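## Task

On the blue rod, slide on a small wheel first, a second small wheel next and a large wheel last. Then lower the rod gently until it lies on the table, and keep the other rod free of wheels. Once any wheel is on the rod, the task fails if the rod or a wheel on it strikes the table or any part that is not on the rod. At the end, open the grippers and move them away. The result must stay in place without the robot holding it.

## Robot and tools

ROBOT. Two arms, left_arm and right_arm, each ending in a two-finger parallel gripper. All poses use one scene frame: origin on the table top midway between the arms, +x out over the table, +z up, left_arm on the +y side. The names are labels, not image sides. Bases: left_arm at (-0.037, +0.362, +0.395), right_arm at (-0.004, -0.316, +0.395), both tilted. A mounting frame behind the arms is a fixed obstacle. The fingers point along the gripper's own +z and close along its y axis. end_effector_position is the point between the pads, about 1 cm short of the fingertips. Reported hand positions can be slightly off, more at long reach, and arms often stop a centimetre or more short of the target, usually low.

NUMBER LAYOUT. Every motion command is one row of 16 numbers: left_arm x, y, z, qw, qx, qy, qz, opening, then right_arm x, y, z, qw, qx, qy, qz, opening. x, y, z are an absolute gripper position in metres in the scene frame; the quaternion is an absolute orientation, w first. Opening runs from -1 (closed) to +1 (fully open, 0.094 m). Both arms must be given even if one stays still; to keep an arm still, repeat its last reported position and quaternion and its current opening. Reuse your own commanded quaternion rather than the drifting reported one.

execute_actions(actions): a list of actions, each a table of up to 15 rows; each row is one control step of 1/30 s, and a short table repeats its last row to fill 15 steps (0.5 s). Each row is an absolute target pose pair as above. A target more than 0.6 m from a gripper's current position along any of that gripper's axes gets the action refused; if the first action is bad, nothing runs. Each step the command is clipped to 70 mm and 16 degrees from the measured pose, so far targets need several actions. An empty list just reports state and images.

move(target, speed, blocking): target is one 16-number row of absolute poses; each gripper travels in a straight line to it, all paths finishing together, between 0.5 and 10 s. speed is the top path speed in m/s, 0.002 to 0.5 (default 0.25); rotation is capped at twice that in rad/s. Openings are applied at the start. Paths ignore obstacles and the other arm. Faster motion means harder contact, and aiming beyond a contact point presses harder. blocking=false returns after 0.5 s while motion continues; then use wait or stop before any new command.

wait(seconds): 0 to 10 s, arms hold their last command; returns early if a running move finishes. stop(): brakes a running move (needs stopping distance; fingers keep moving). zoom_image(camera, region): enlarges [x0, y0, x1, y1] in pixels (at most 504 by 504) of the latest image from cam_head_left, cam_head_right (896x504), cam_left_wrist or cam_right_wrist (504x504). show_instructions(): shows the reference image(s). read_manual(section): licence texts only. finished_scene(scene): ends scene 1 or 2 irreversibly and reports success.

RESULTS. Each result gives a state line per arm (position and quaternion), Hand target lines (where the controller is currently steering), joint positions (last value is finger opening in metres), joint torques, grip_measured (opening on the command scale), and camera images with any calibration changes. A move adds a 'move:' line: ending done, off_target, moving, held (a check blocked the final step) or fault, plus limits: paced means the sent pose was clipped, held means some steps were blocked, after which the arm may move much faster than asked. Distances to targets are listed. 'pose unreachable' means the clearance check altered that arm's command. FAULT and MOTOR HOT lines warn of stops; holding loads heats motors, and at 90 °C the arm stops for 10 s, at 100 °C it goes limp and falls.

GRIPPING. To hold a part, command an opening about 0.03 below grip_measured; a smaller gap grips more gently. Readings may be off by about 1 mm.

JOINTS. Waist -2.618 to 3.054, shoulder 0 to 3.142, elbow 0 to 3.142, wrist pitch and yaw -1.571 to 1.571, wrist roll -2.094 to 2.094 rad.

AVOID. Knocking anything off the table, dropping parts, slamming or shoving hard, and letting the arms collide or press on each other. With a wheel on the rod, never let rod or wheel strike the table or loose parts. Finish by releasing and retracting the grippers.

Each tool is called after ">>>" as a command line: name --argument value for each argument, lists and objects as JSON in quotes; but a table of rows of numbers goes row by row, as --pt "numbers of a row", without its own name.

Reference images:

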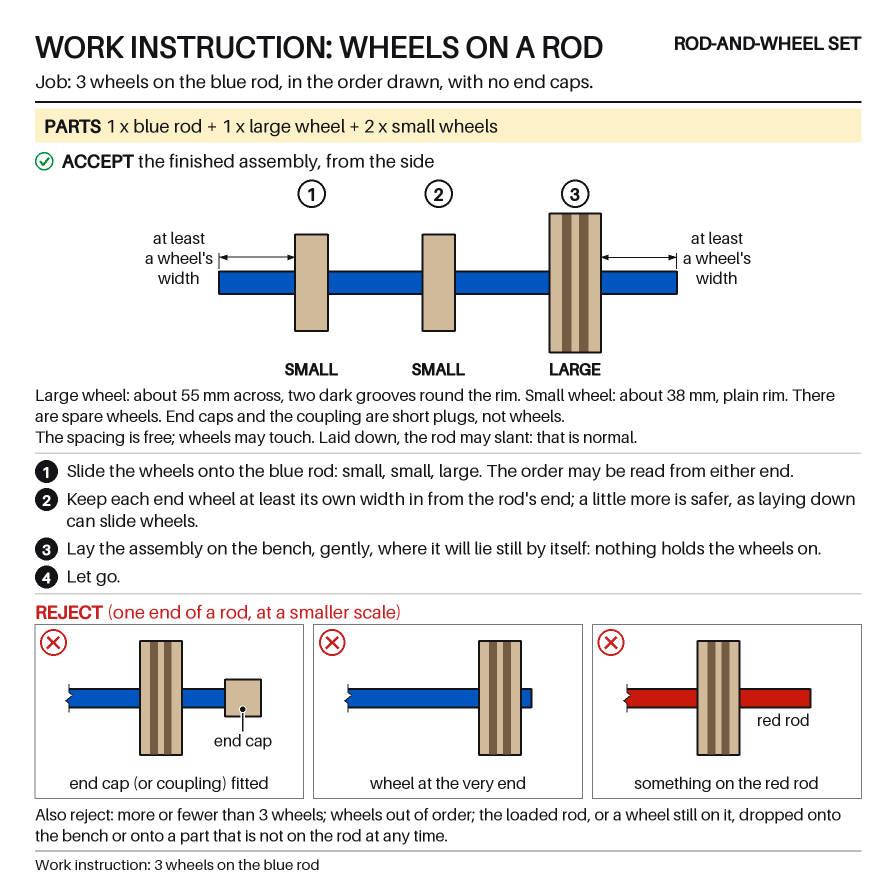

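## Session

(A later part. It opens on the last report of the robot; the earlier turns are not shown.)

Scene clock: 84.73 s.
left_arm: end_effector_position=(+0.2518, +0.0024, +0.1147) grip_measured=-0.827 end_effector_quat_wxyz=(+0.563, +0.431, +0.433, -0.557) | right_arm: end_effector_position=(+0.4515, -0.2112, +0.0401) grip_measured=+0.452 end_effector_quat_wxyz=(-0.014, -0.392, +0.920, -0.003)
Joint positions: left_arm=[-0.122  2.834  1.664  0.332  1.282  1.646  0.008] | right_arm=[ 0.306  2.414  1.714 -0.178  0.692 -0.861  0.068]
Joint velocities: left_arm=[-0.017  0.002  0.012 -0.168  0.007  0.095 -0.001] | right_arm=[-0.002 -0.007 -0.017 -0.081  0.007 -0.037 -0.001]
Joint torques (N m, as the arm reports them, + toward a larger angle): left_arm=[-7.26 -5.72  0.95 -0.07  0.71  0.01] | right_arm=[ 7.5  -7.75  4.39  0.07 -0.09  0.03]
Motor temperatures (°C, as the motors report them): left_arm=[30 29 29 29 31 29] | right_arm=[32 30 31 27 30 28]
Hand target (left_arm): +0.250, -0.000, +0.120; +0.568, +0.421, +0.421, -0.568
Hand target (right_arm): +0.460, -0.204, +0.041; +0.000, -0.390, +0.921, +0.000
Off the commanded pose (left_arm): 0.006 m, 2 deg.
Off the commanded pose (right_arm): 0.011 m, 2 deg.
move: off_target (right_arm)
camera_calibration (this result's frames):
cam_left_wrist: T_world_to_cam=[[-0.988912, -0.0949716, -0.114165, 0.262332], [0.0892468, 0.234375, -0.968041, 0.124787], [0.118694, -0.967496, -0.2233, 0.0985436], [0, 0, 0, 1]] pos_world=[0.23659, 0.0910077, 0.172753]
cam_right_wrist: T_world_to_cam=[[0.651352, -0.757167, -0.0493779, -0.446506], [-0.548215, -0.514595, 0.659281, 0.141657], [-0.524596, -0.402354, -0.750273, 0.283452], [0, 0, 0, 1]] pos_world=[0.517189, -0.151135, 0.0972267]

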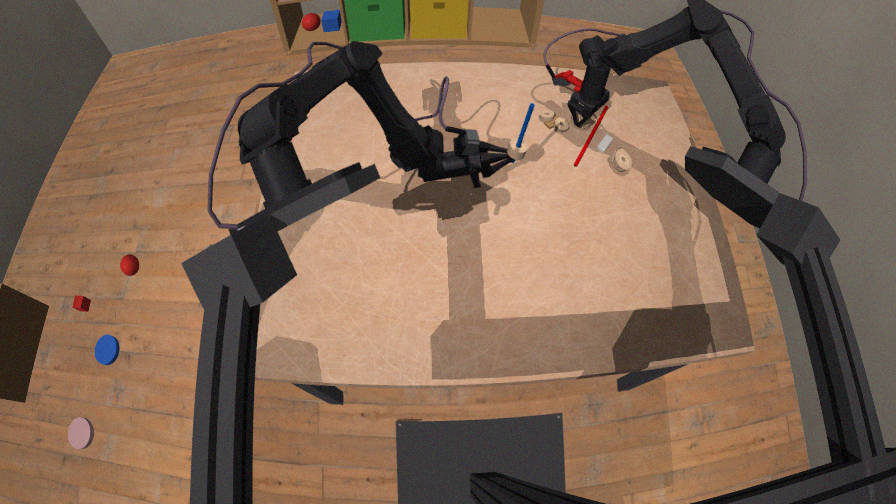

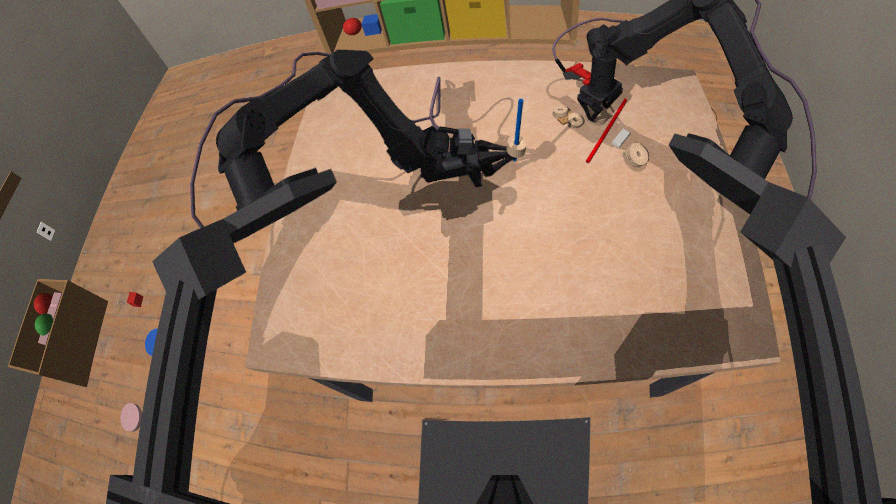

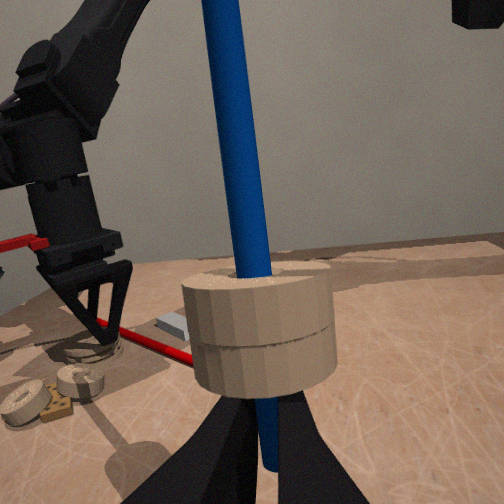

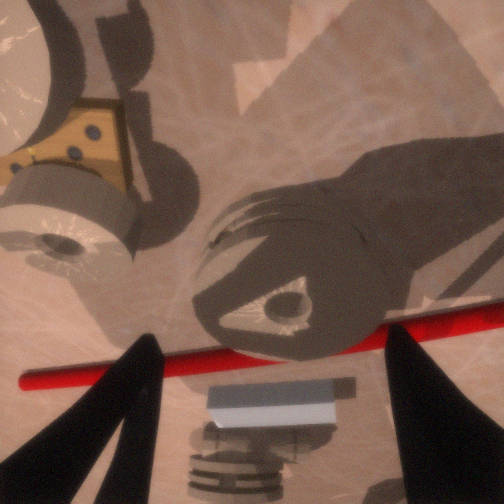

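>>> move --target '[0.25,0.0,0.12,0.5865,0.3955,0.3955,-0.5865,-0.9, 0.465,-0.207,0.012,0,-0.391,0.921,0,0.45]' --speed 0.08

>>> move --target '[0.25,0.0,0.12,0.5865,0.3955,0.3955,-0.5865,-0.9, 0.465,-0.207,0.012,0,-0.391,0.921,0,0.05]' --speed 0.08

>>> move --target '[0.25,0.0,0.12,0.5865,0.3955,0.3955,-0.5865,-0.9, 0.32,-0.15,0.33,0,-0.242,0.970,0,0.05]' --speed 0.3

>>> move --target '[0.25,0.0,0.12,0.5865,0.3955,0.3955,-0.5865,-0.9, 0.24,0.005,0.33,0,-0.242,0.970,0,0.05]' --speed 0.2

Scene clock: 86.17 s.
left_arm: end_effector_position=(+0.2597, +0.0026, +0.1170) grip_measured=-0.827 end_effector_quat_wxyz=(+0.590, +0.410, +0.403, -0.567) | right_arm: end_effector_position=(+0.4604, -0.2142, +0.0141) grip_measured=+0.452 end_effector_quat_wxyz=(-0.011, -0.391, +0.920, -0.004)
Joint positions: left_arm=[-0.117  2.884  1.775  0.248  1.375  1.697  0.008] | right_arm=[ 0.27   2.496  1.824 -0.175  0.667 -0.9    0.068]
Joint velocities: left_arm=[ 0.012  0.002  0.002 -0.051 -0.051  0.095  0.001] | right_arm=[-0.007  0.002 -0.002 -0.007 -0.081 -0.037 -0.001]
Joint torques (N m, as the arm reports them, + toward a larger angle): left_arm=[-7.2  -4.88  0.96 -0.39  0.68  0.04] | right_arm=[ 7.37 -7.64  4.11  0.1  -0.18 -0.03]
Motor temperatures (°C, as the motors report them): left_arm=[30 29 29 29 31 29] | right_arm=[32 30 31 27 30 28]
Hand target (left_arm): +0.250, +0.000, +0.120; +0.587, +0.395, +0.397, -0.585
Hand target (right_arm): +0.465, -0.207, +0.012; -0.000, -0.391, +0.920, -0.000
Off the commanded pose (left_arm): 0.010 m, 3 deg.
Off the commanded pose (right_arm): 0.009 m, 1 deg.
move: off_target (left_arm)
camera_calibration (this result's frames):
cam_left_wrist: T_world_to_cam=[[-0.984326, -0.119516, -0.129686, 0.271064], [0.111337, 0.149164, -0.982524, 0.12244], [0.136771, -0.981563, -0.13352, 0.083114], [0, 0, 0, 1]] pos_world=[0.241815, 0.0957144, 0.16655]
cam_right_wrist: T_world_to_cam=[[0.649876, -0.758722, -0.0447502, -0.455619], [-0.554472, -0.513551, 0.654848, 0.165274], [-0.519829, -0.400757, -0.754435, 0.265646], [0, 0, 0, 1]] pos_world=[0.525827, -0.154352, 0.0717942]

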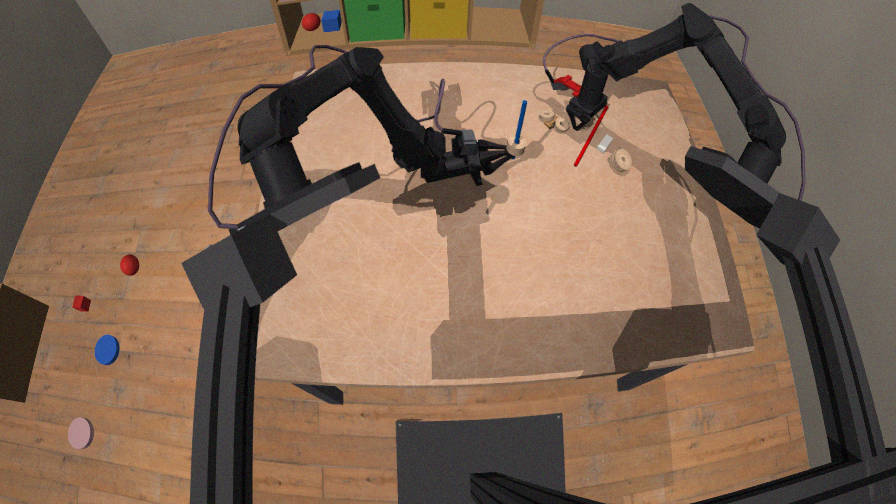

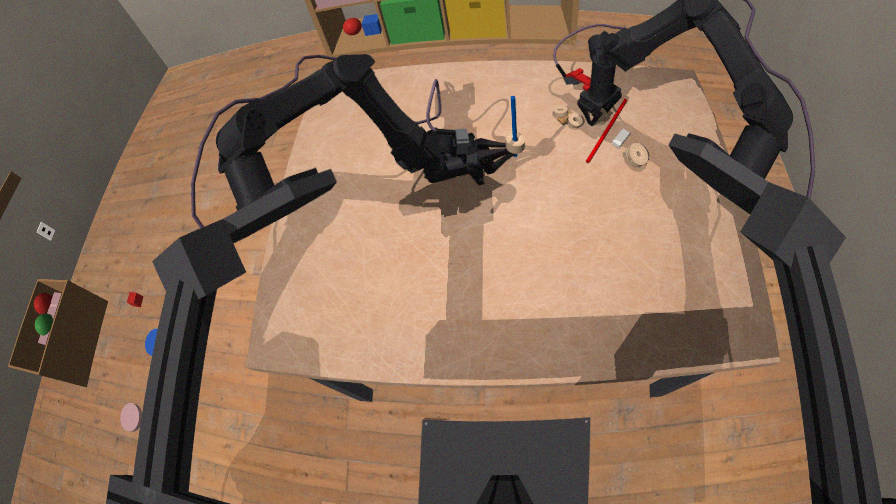

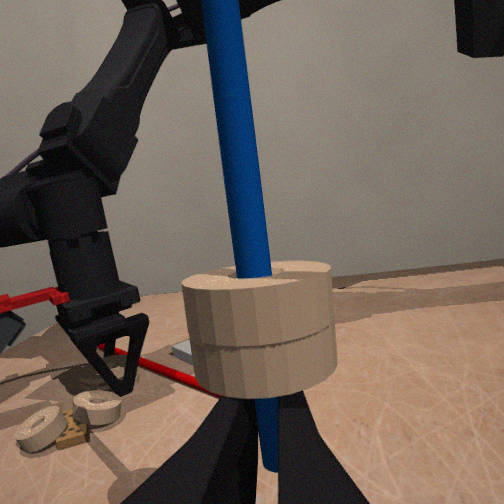

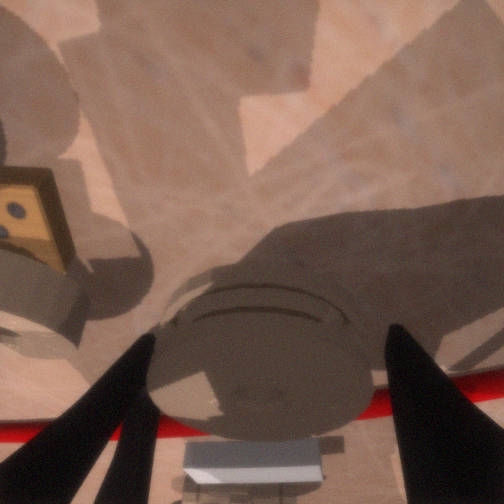

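Scene clock: 86.87 s.
left_arm: end_effector_position=(+0.2593, +0.0027, +0.1173) grip_measured=-0.827 end_effector_quat_wxyz=(+0.592, +0.410, +0.402, -0.566) | right_arm: end_effector_position=(+0.4604, -0.2147, +0.0138) grip_measured=+0.179 end_effector_quat_wxyz=(-0.011, -0.391, +0.920, -0.005)
Joint positions: left_arm=[-0.117  2.884  1.775  0.245  1.377  1.703  0.008] | right_arm=[ 0.269  2.496  1.824 -0.174  0.667 -0.901  0.055]
Joint velocities: left_arm=[ 0.012  0.007  0.007 -0.022  0.007  0.051  0.001] | right_arm=[ 0.002  0.012  0.007 -0.037 -0.037 -0.037  0.   ]
Joint torques (N m, as the arm reports them, + toward a larger angle): left_arm=[-7.24 -4.86  1.21 -0.35  0.68  0.02] | right_arm=[ 7.41 -7.52  4.13  0.1  -0.13 -0.03]
Motor temperatures (°C, as the motors report them): left_arm=[30 29 29 29 31 29] | right_arm=[32 30 31 27 30 28]
Hand target (left_arm): +0.250, +0.000, +0.120; +0.587, +0.395, +0.397, -0.585
Hand target (right_arm): +0.465, -0.207, +0.012; +0.000, -0.391, +0.921, -0.000
Off the commanded pose (left_arm): 0.010 m, 3 deg.
Off the commanded pose (right_arm): 0.009 m, 1 deg.
move: off_target (left_arm)
camera_calibration (this result's frames):
cam_left_wrist: T_world_to_cam=[[-0.983847, -0.120289, -0.132575, 0.271002], [0.11432, 0.147711, -0.982401, 0.121961], [0.137755, -0.981688, -0.131574, 0.0828137], [0, 0, 0, 1]] pos_world=[0.241274, 0.0958808, 0.166639]
cam_right_wrist: T_world_to_cam=[[0.649882, -0.758735, -0.0444388, -0.456055], [-0.554491, -0.513305, 0.655026, 0.165295], [-0.519802, -0.401049, -0.754299, 0.265097], [0, 0, 0, 1]] pos_world=[0.525835, -0.154861, 0.0714228]

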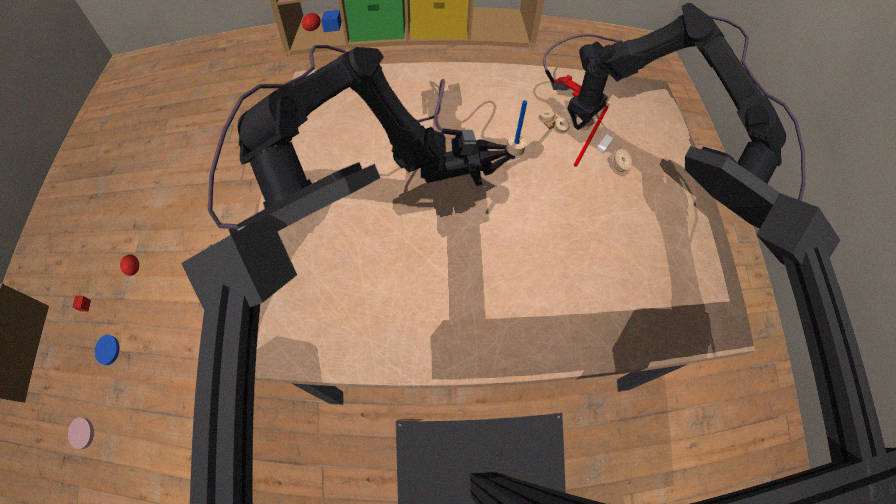

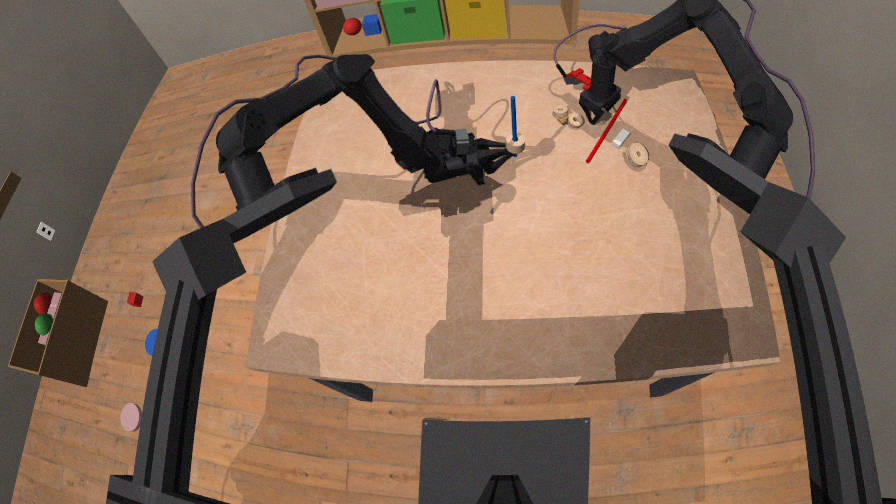

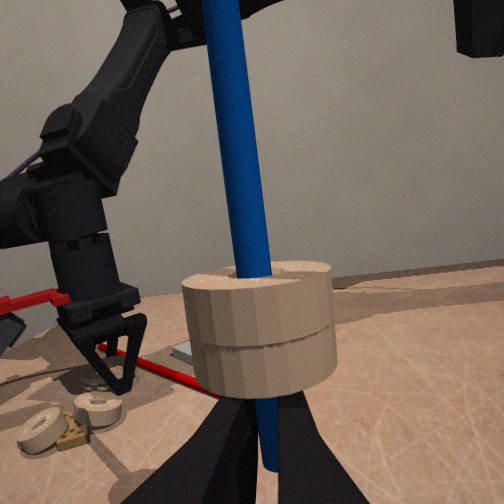

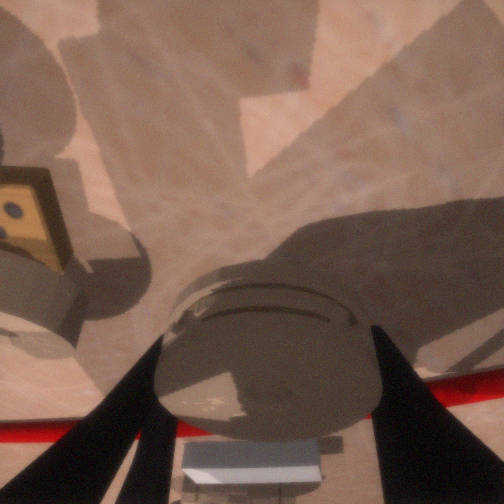

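Scene clock: 88.93 s.
left_arm: end_effector_position=(+0.2593, +0.0027, +0.1174) grip_measured=-0.827 end_effector_quat_wxyz=(+0.592, +0.410, +0.401, -0.566) | right_arm: end_effector_position=(+0.3169, -0.1593, +0.3248) grip_measured=+0.179 end_effector_quat_wxyz=(-0.001, -0.241, +0.971, -0.002)
Joint positions: left_arm=[-0.117  2.884  1.775  0.245  1.377  1.705  0.008] | right_arm=[ 0.999  1.891  1.173 -0.861  0.945  0.401  0.055]
Joint velocities: left_arm=[ 0.002  0.002  0.017  0.022 -0.007 -0.022  0.   ] | right_arm=[ 0.022 -0.007  0.022 -0.037 -0.007 -0.051 -0.001]
Joint torques (N m, as the arm reports them, + toward a larger angle): left_arm=[-7.21 -4.89  1.19 -0.37  0.68  0.03] | right_arm=[ 6.7  -3.95  5.87 -0.3   0.05  0.05]
Motor temperatures (°C, as the motors report them): left_arm=[30 29 29 29 31 29] | right_arm=[32 30 31 27 30 28]
Hand target (left_arm): +0.250, +0.000, +0.120; +0.587, +0.395, +0.397, -0.585
Hand target (right_arm): +0.320, -0.156, +0.329; +0.003, -0.243, +0.970, -0.003
Off the commanded pose (left_arm): 0.010 m, 3 deg.
Off the commanded pose (right_arm): 0.011 m, 0 deg.
move: off_target (left_arm, right_arm)
camera_calibration (this result's frames):
cam_left_wrist: T_world_to_cam=[[-0.983654, -0.120779, -0.133557, 0.271066], [0.115333, 0.147017, -0.982387, 0.121824], [0.138287, -0.981732, -0.130684, 0.0826385], [0, 0, 0, 1]] pos_world=[0.241157, 0.095958, 0.16668]
cam_right_wrist: T_world_to_cam=[[0.382231, -0.923038, -0.0435852, -0.248518], [-0.69917, -0.319723, 0.639483, -0.0078653], [-0.604202, -0.213957, -0.767569, 0.508207], [0, 0, 0, 1]] pos_world=[0.396552, -0.123172, 0.384282]

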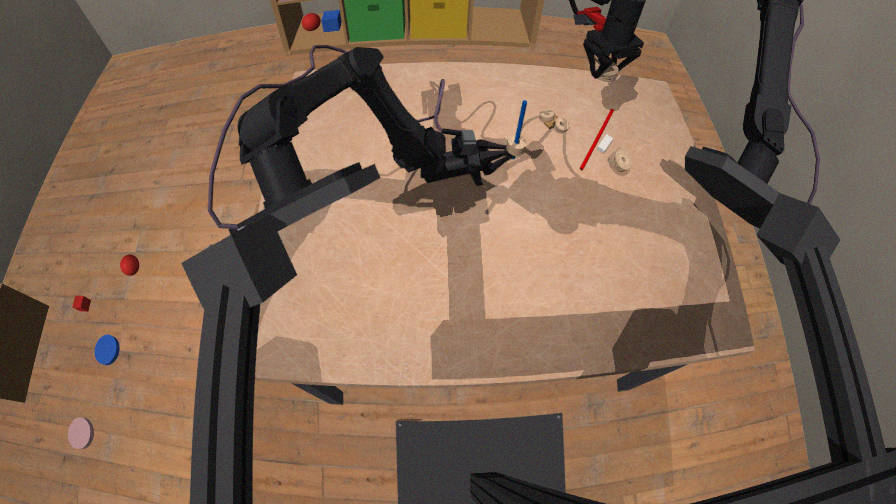

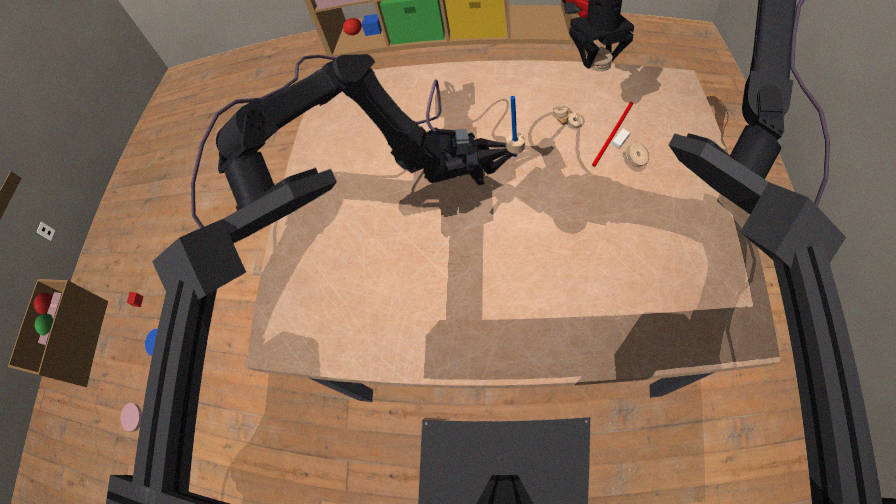

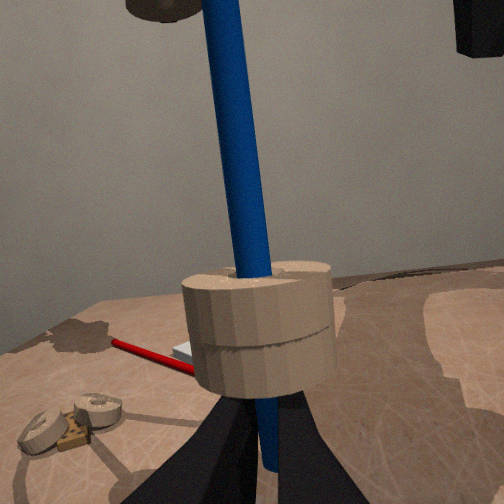

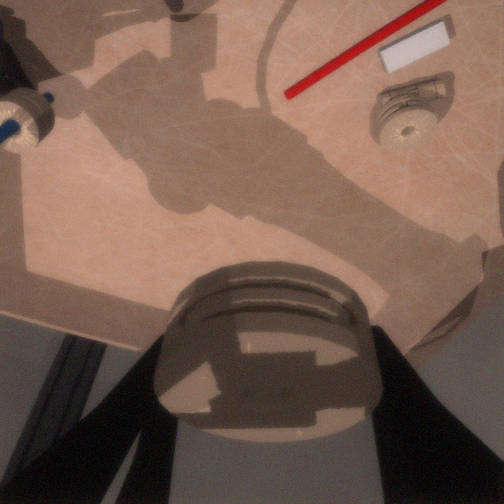

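Scene clock: 90.37 s.
left_arm: end_effector_position=(+0.2593, +0.0027, +0.1174) grip_measured=-0.827 end_effector_quat_wxyz=(+0.592, +0.410, +0.401, -0.566) | right_arm: end_effector_position=(+0.2388, -0.0023, +0.3197) grip_measured=+0.179 end_effector_quat_wxyz=(-0.005, -0.239, +0.971, -0.006)
Joint positions: left_arm=[-0.117  2.884  1.775  0.245  1.377  1.705  0.008] | right_arm=[ 1.22   2.518  1.612 -0.985  0.909  0.786  0.055]
Joint velocities: left_arm=[-0.002 -0.032  0.007 -0.066  0.037 -0.022  0.   ] | right_arm=[-0.007 -0.002 -0.012 -0.037  0.022  0.022 -0.003]
Joint torques (N m, as the arm reports them, + toward a larger angle): left_arm=[-7.21 -4.83  1.2  -0.36  0.69  0.04] | right_arm=[ 9.87 -6.06  6.02 -0.29  0.    0.06]
Motor temperatures (°C, as the motors report them): left_arm=[30 29 29 29 31 29] | right_arm=[32 30 31 27 30 28]
Hand target (left_arm): +0.250, +0.000, +0.120; +0.587, +0.395, +0.397, -0.585
Hand target (right_arm): +0.239, +0.003, +0.330; +0.001, -0.242, +0.970, -0.000
Off the commanded pose (left_arm): 0.010 m, 3 deg.
Off the commanded pose (right_arm): 0.013 m, 1 deg.
move: off_target (left_arm, right_arm)
camera_calibration (this result's frames):
cam_left_wrist: T_world_to_cam=[[-0.983654, -0.120779, -0.133557, 0.271066], [0.115333, 0.147017, -0.982387, 0.121824], [0.138287, -0.981732, -0.130684, 0.0826385], [0, 0, 0, 1]] pos_world=[0.241157, 0.095958, 0.16668]
cam_right_wrist: T_world_to_cam=[[0.378607, -0.924873, -0.0355992, -0.0757023], [-0.696693, -0.310098, 0.646883, -0.0119077], [-0.609324, -0.220113, -0.761758, 0.490055], [0, 0, 0, 1]] pos_world=[0.318967, 0.0341598, 0.378311]

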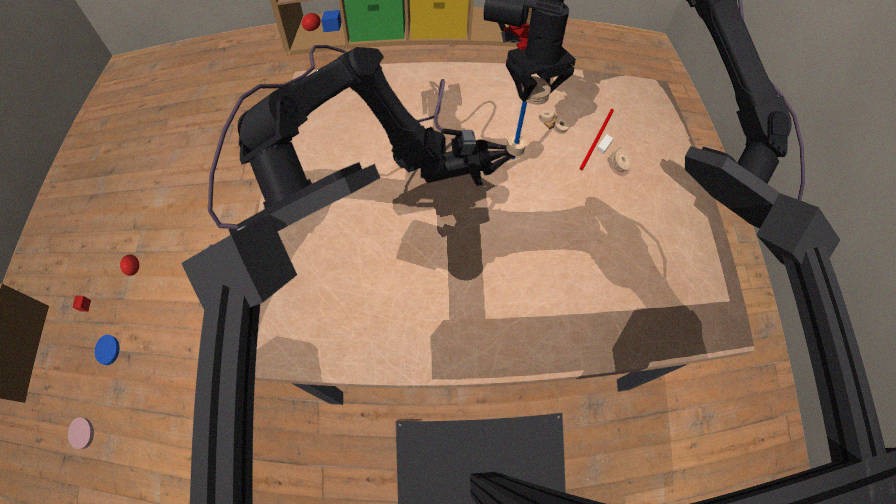

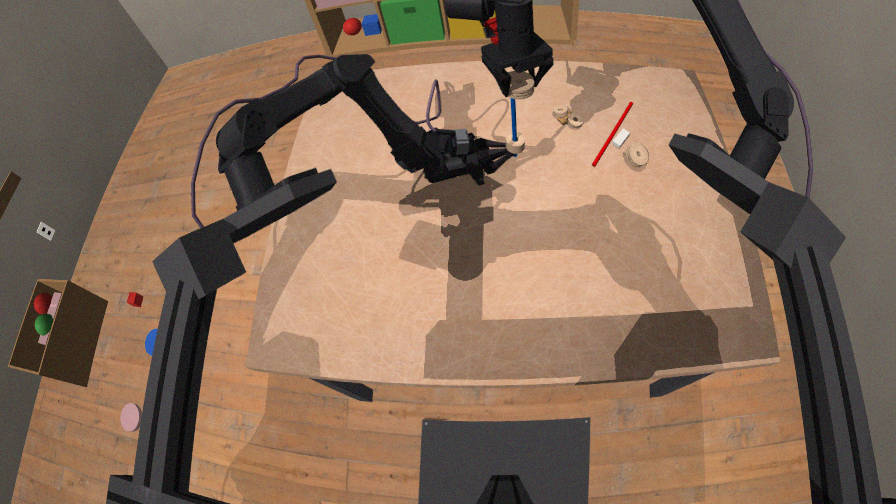

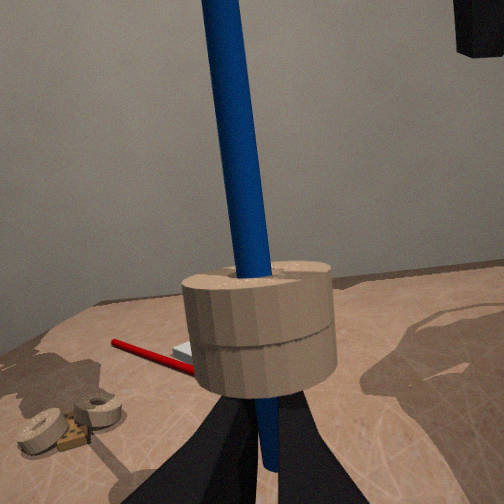

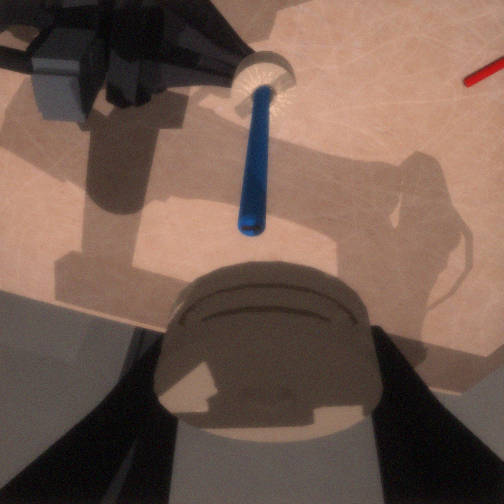

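>>> move --target '[0.25,0.0,0.12,0.5865,0.3955,0.3955,-0.5865,-0.9, 0.25,0.015,0.325,0,-0.242,0.970,0,0.05]' --speed 0.05

>>> move --target '[0.25,0.0,0.12,0.5865,0.3955,0.3955,-0.5865,-0.9, 0.247,0.014,0.27,0,-0.242,0.970,0,0.05]' --speed 0.04

Scene clock: 91.40 s.
left_arm: end_effector_position=(+0.2593, +0.0027, +0.1173) grip_measured=-0.827 end_effector_quat_wxyz=(+0.592, +0.410, +0.402, -0.566) | right_arm: end_effector_position=(+0.2512, +0.0110, +0.3193) grip_measured=+0.179 end_effector_quat_wxyz=(-0.004, -0.231, +0.973, -0.001)
Joint positions: left_arm=[-0.117  2.884  1.775  0.245  1.377  1.705  0.008] | right_arm=[ 1.207  2.556  1.701 -1.004  0.909  0.77   0.055]
Joint velocities: left_arm=[ 0.012  0.007  0.002 -0.037  0.007 -0.007 -0.   ] | right_arm=[-0.012  0.012 -0.032 -0.051 -0.037 -0.051  0.   ]
Joint torques (N m, as the arm reports them, + toward a larger angle): left_arm=[-7.22 -4.89  1.21 -0.34  0.69  0.03] | right_arm=[ 9.61 -5.67  5.8  -0.29  0.    0.01]
Motor temperatures (°C, as the motors report them): left_arm=[30 29 29 29 31 29] | right_arm=[32 30 31 27 30 28]
Hand target (left_arm): +0.250, +0.000, +0.120; +0.587, +0.395, +0.397, -0.585
Hand target (right_arm): +0.250, +0.015, +0.325; +0.000, -0.242, +0.970, +0.000
Off the commanded pose (left_arm): 0.010 m, 3 deg.
Off the commanded pose (right_arm): 0.007 m, 1 deg.
move: off_target (left_arm)
camera_calibration (this result's frames):
cam_left_wrist: T_world_to_cam=[[-0.98366, -0.120607, -0.133665, 0.271044], [0.11536, 0.147754, -0.982273, 0.121685], [0.138218, -0.981643, -0.131427, 0.082683], [0, 0, 0, 1]] pos_world=[0.241149, 0.0958755, 0.166623]
cam_right_wrist: T_world_to_cam=[[0.362056, -0.930992, -0.0465691, -0.0603378], [-0.702281, -0.305281, 0.643121, 0.00370651], [-0.612958, -0.200141, -0.764347, 0.501732], [0, 0, 0, 1]] pos_world=[0.331989, 0.0453748, 0.378304]

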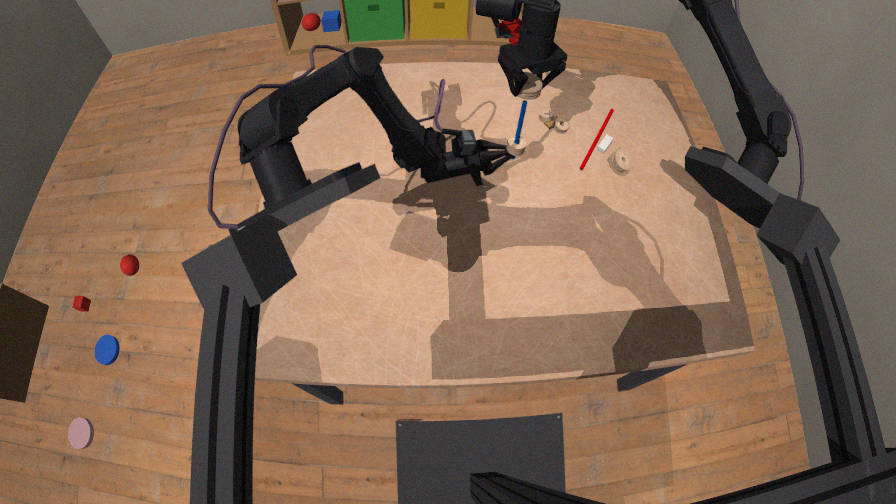

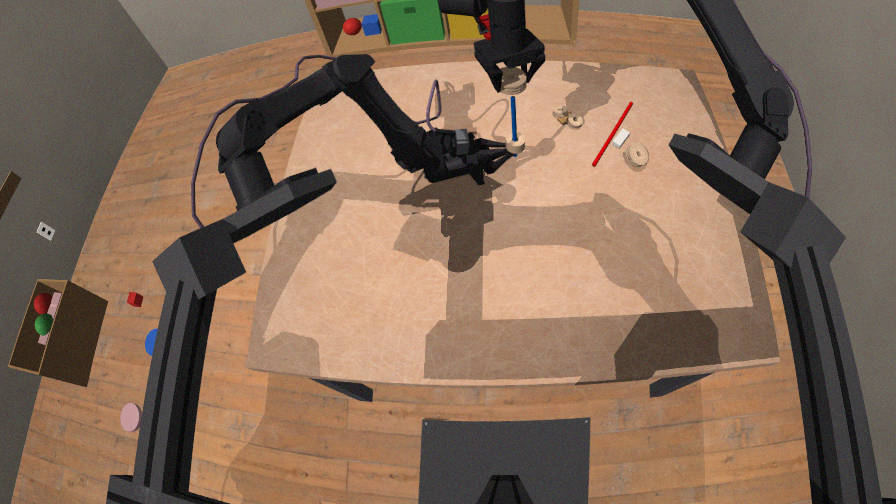

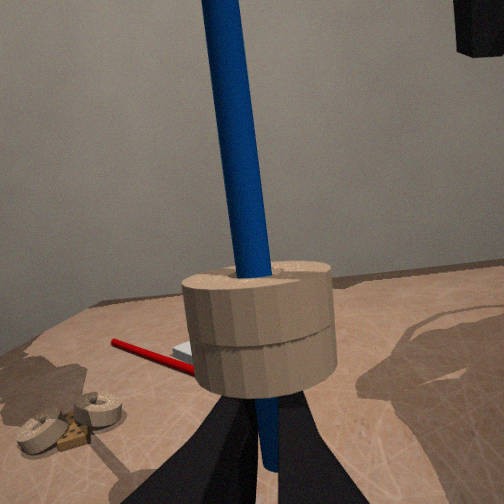

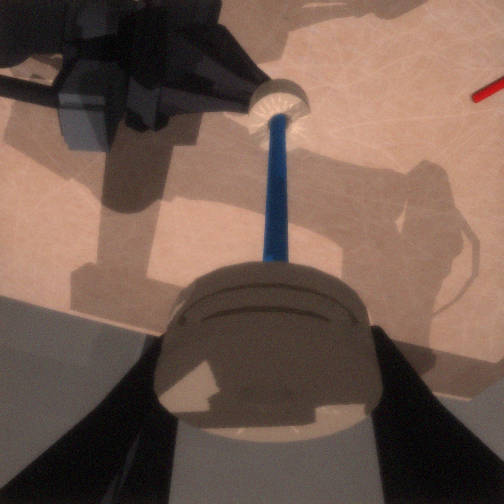

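Scene clock: 92.90 s.
left_arm: end_effector_position=(+0.2591, +0.0005, +0.1109) grip_measured=-0.827 end_effector_quat_wxyz=(+0.585, +0.423, +0.410, -0.557) | right_arm: end_effector_position=(+0.2535, +0.0112, +0.2801) grip_measured=+0.179 end_effector_quat_wxyz=(-0.004, -0.240, +0.971, +0.004)
Joint positions: left_arm=[-0.117  2.884  1.775  0.249  1.339  1.706  0.008] | right_arm=[ 1.129  2.563  1.621 -0.807  0.921  0.616  0.055]
Joint velocities: left_arm=[-0.017  0.002  0.007  0.037 -0.022  0.022 -0.   ] | right_arm=[-0.002  0.012 -0.027  0.037 -0.022 -0.022  0.001]
Joint torques (N m, as the arm reports them, + toward a larger angle): left_arm=[-7.18 -4.92  1.14 -0.34  0.95 -0.03] | right_arm=[ 8.34 -5.41  2.45  0.27  0.08 -0.09]
Motor temperatures (°C, as the motors report them): left_arm=[30 29 29 29 31 29] | right_arm=[32 30 31 27 30 28]
Hand target (left_arm): +0.250, +0.000, +0.120; +0.587, +0.395, +0.398, -0.585
Hand target (right_arm): +0.247, +0.013, +0.271; -0.001, -0.242, +0.970, -0.000
Off the commanded pose (left_arm): 0.013 m, 5 deg.
Off the commanded pose (right_arm): 0.012 m, 1 deg.
move: off_target (left_arm, right_arm)
camera_calibration (this result's frames):
cam_left_wrist: T_world_to_cam=[[-0.983012, -0.114487, -0.143455, 0.270699], [0.12084, 0.184591, -0.975358, 0.113546], [0.138146, -0.976125, -0.16762, 0.0837523], [0, 0, 0, 1]] pos_world=[0.24081, 0.0917845, 0.16362]
cam_right_wrist: T_world_to_cam=[[0.380873, -0.922993, -0.0549482, -0.0653423], [-0.694169, -0.324694, 0.64242, 0.0289291], [-0.61079, -0.206537, -0.764381, 0.472724], [0, 0, 0, 1]] pos_world=[0.333704, 0.0467176, 0.339166]

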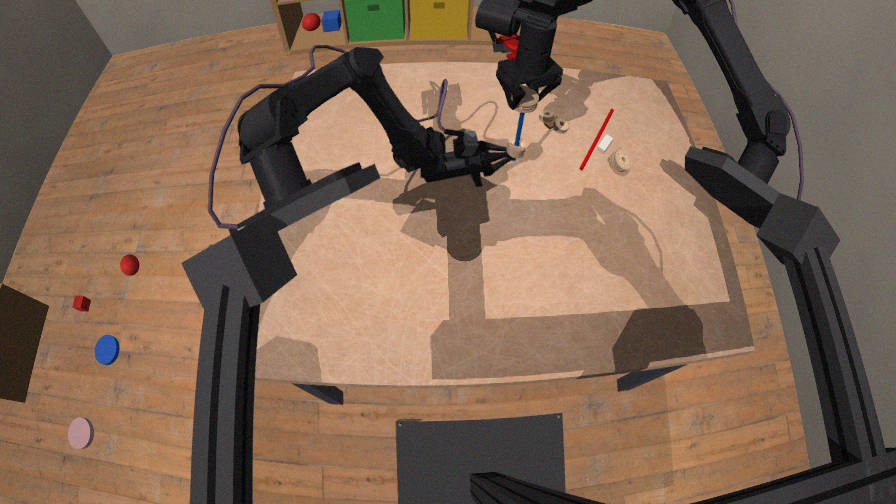

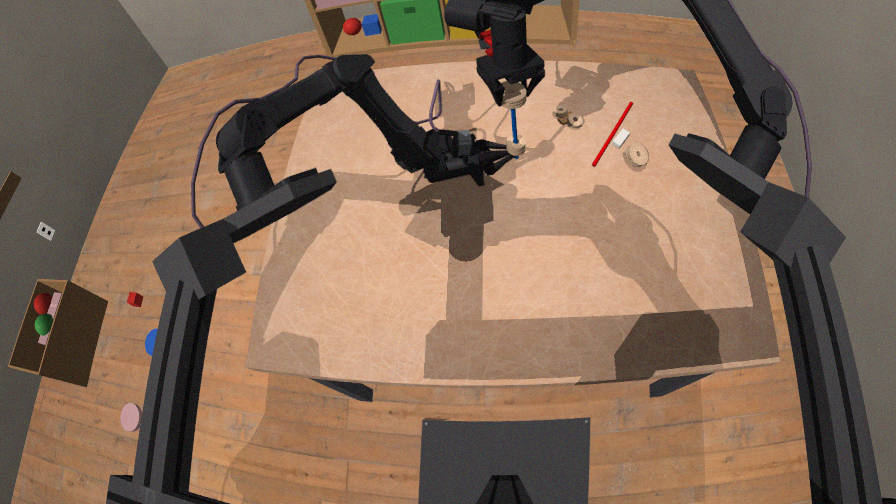

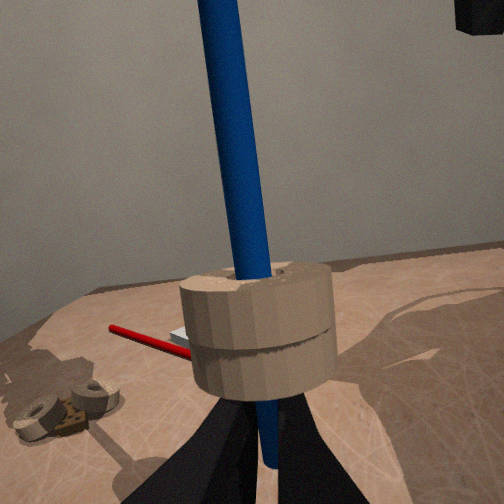

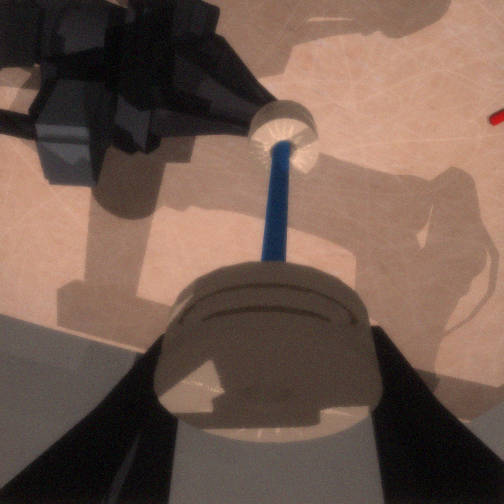

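>>> move --target '[0.25,0.0,0.12,0.5865,0.3955,0.3955,-0.5865,-0.9, 0.24,0.008,0.335,0,-0.242,0.970,0,0.05]' --speed 0.08

Scene clock: 94.43 s.
left_arm: end_effector_position=(+0.2592, +0.0027, +0.1174) grip_measured=-0.827 end_effector_quat_wxyz=(+0.592, +0.410, +0.402, -0.566) | right_arm: end_effector_position=(+0.2321, +0.0020, +0.3161) grip_measured=+0.179 end_effector_quat_wxyz=(-0.011, -0.249, +0.968, -0.015)
Joint positions: left_arm=[-0.117  2.884  1.775  0.244  1.377  1.706  0.008] | right_arm=[ 1.225  2.563  1.65  -1.02   0.907  0.799  0.055]
Joint velocities: left_arm=[-0.002 -0.012 -0.002  0.037 -0.022 -0.051  0.   ] | right_arm=[-0.007 -0.017  0.002 -0.037 -0.007  0.007 -0.   ]
Joint torques (N m, as the arm reports them, + toward a larger angle): left_arm=[-7.21 -4.86  1.23 -0.37  0.69  0.05] | right_arm=[10.06 -8.03  6.1  -0.35 -0.07  0.12]
Motor temperatures (°C, as the motors report them): left_arm=[30 29 29 29 31 29] | right_arm=[32 30 31 27 30 28]
Hand target (left_arm): +0.250, +0.000, +0.120; +0.587, +0.395, +0.397, -0.585
Hand target (right_arm): +0.240, +0.007, +0.334; +0.000, -0.242, +0.970, -0.000
Off the commanded pose (left_arm): 0.010 m, 3 deg.
Off the commanded pose (right_arm): 0.021 m, 2 deg.
move: off_target (left_arm, right_arm)
camera_calibration (this result's frames):
cam_left_wrist: T_world_to_cam=[[-0.983665, -0.120565, -0.133672, 0.270987], [0.115429, 0.147356, -0.982325, 0.121749], [0.138131, -0.981708, -0.131033, 0.0827036], [0, 0, 0, 1]] pos_world=[0.241083, 0.0959217, 0.166657]
cam_right_wrist: T_world_to_cam=[[0.397684, -0.91731, -0.0197626, -0.0786903], [-0.685722, -0.311456, 0.65786, -0.018948], [-0.609617, -0.248069, -0.752881, 0.48145], [0, 0, 0, 1]] pos_world=[0.311801, 0.0413477, 0.373384]

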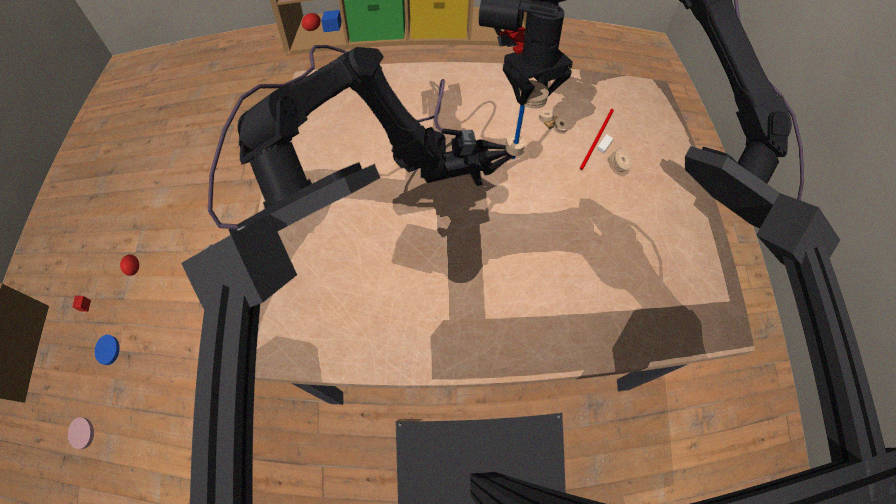

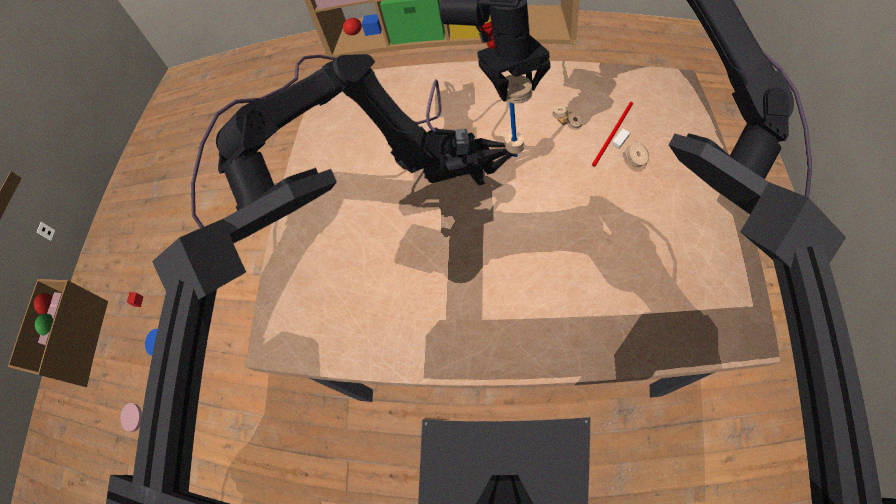

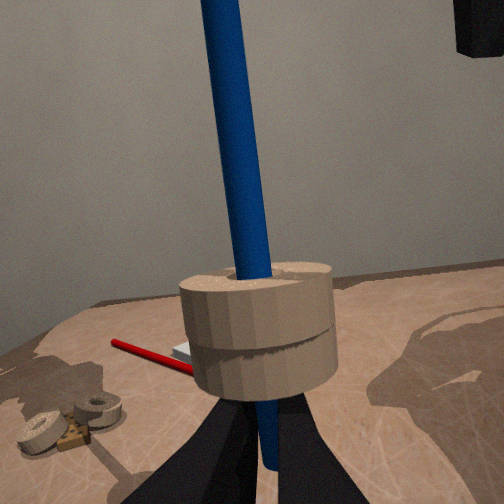

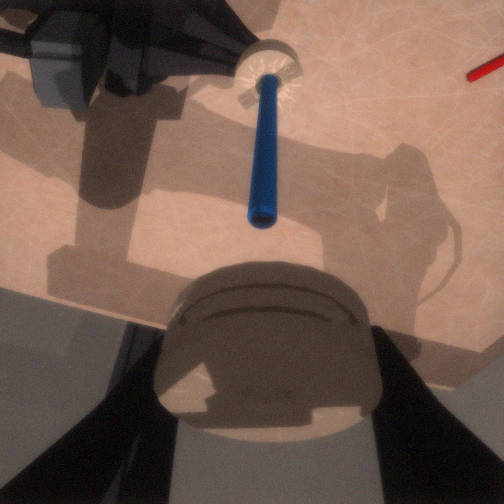

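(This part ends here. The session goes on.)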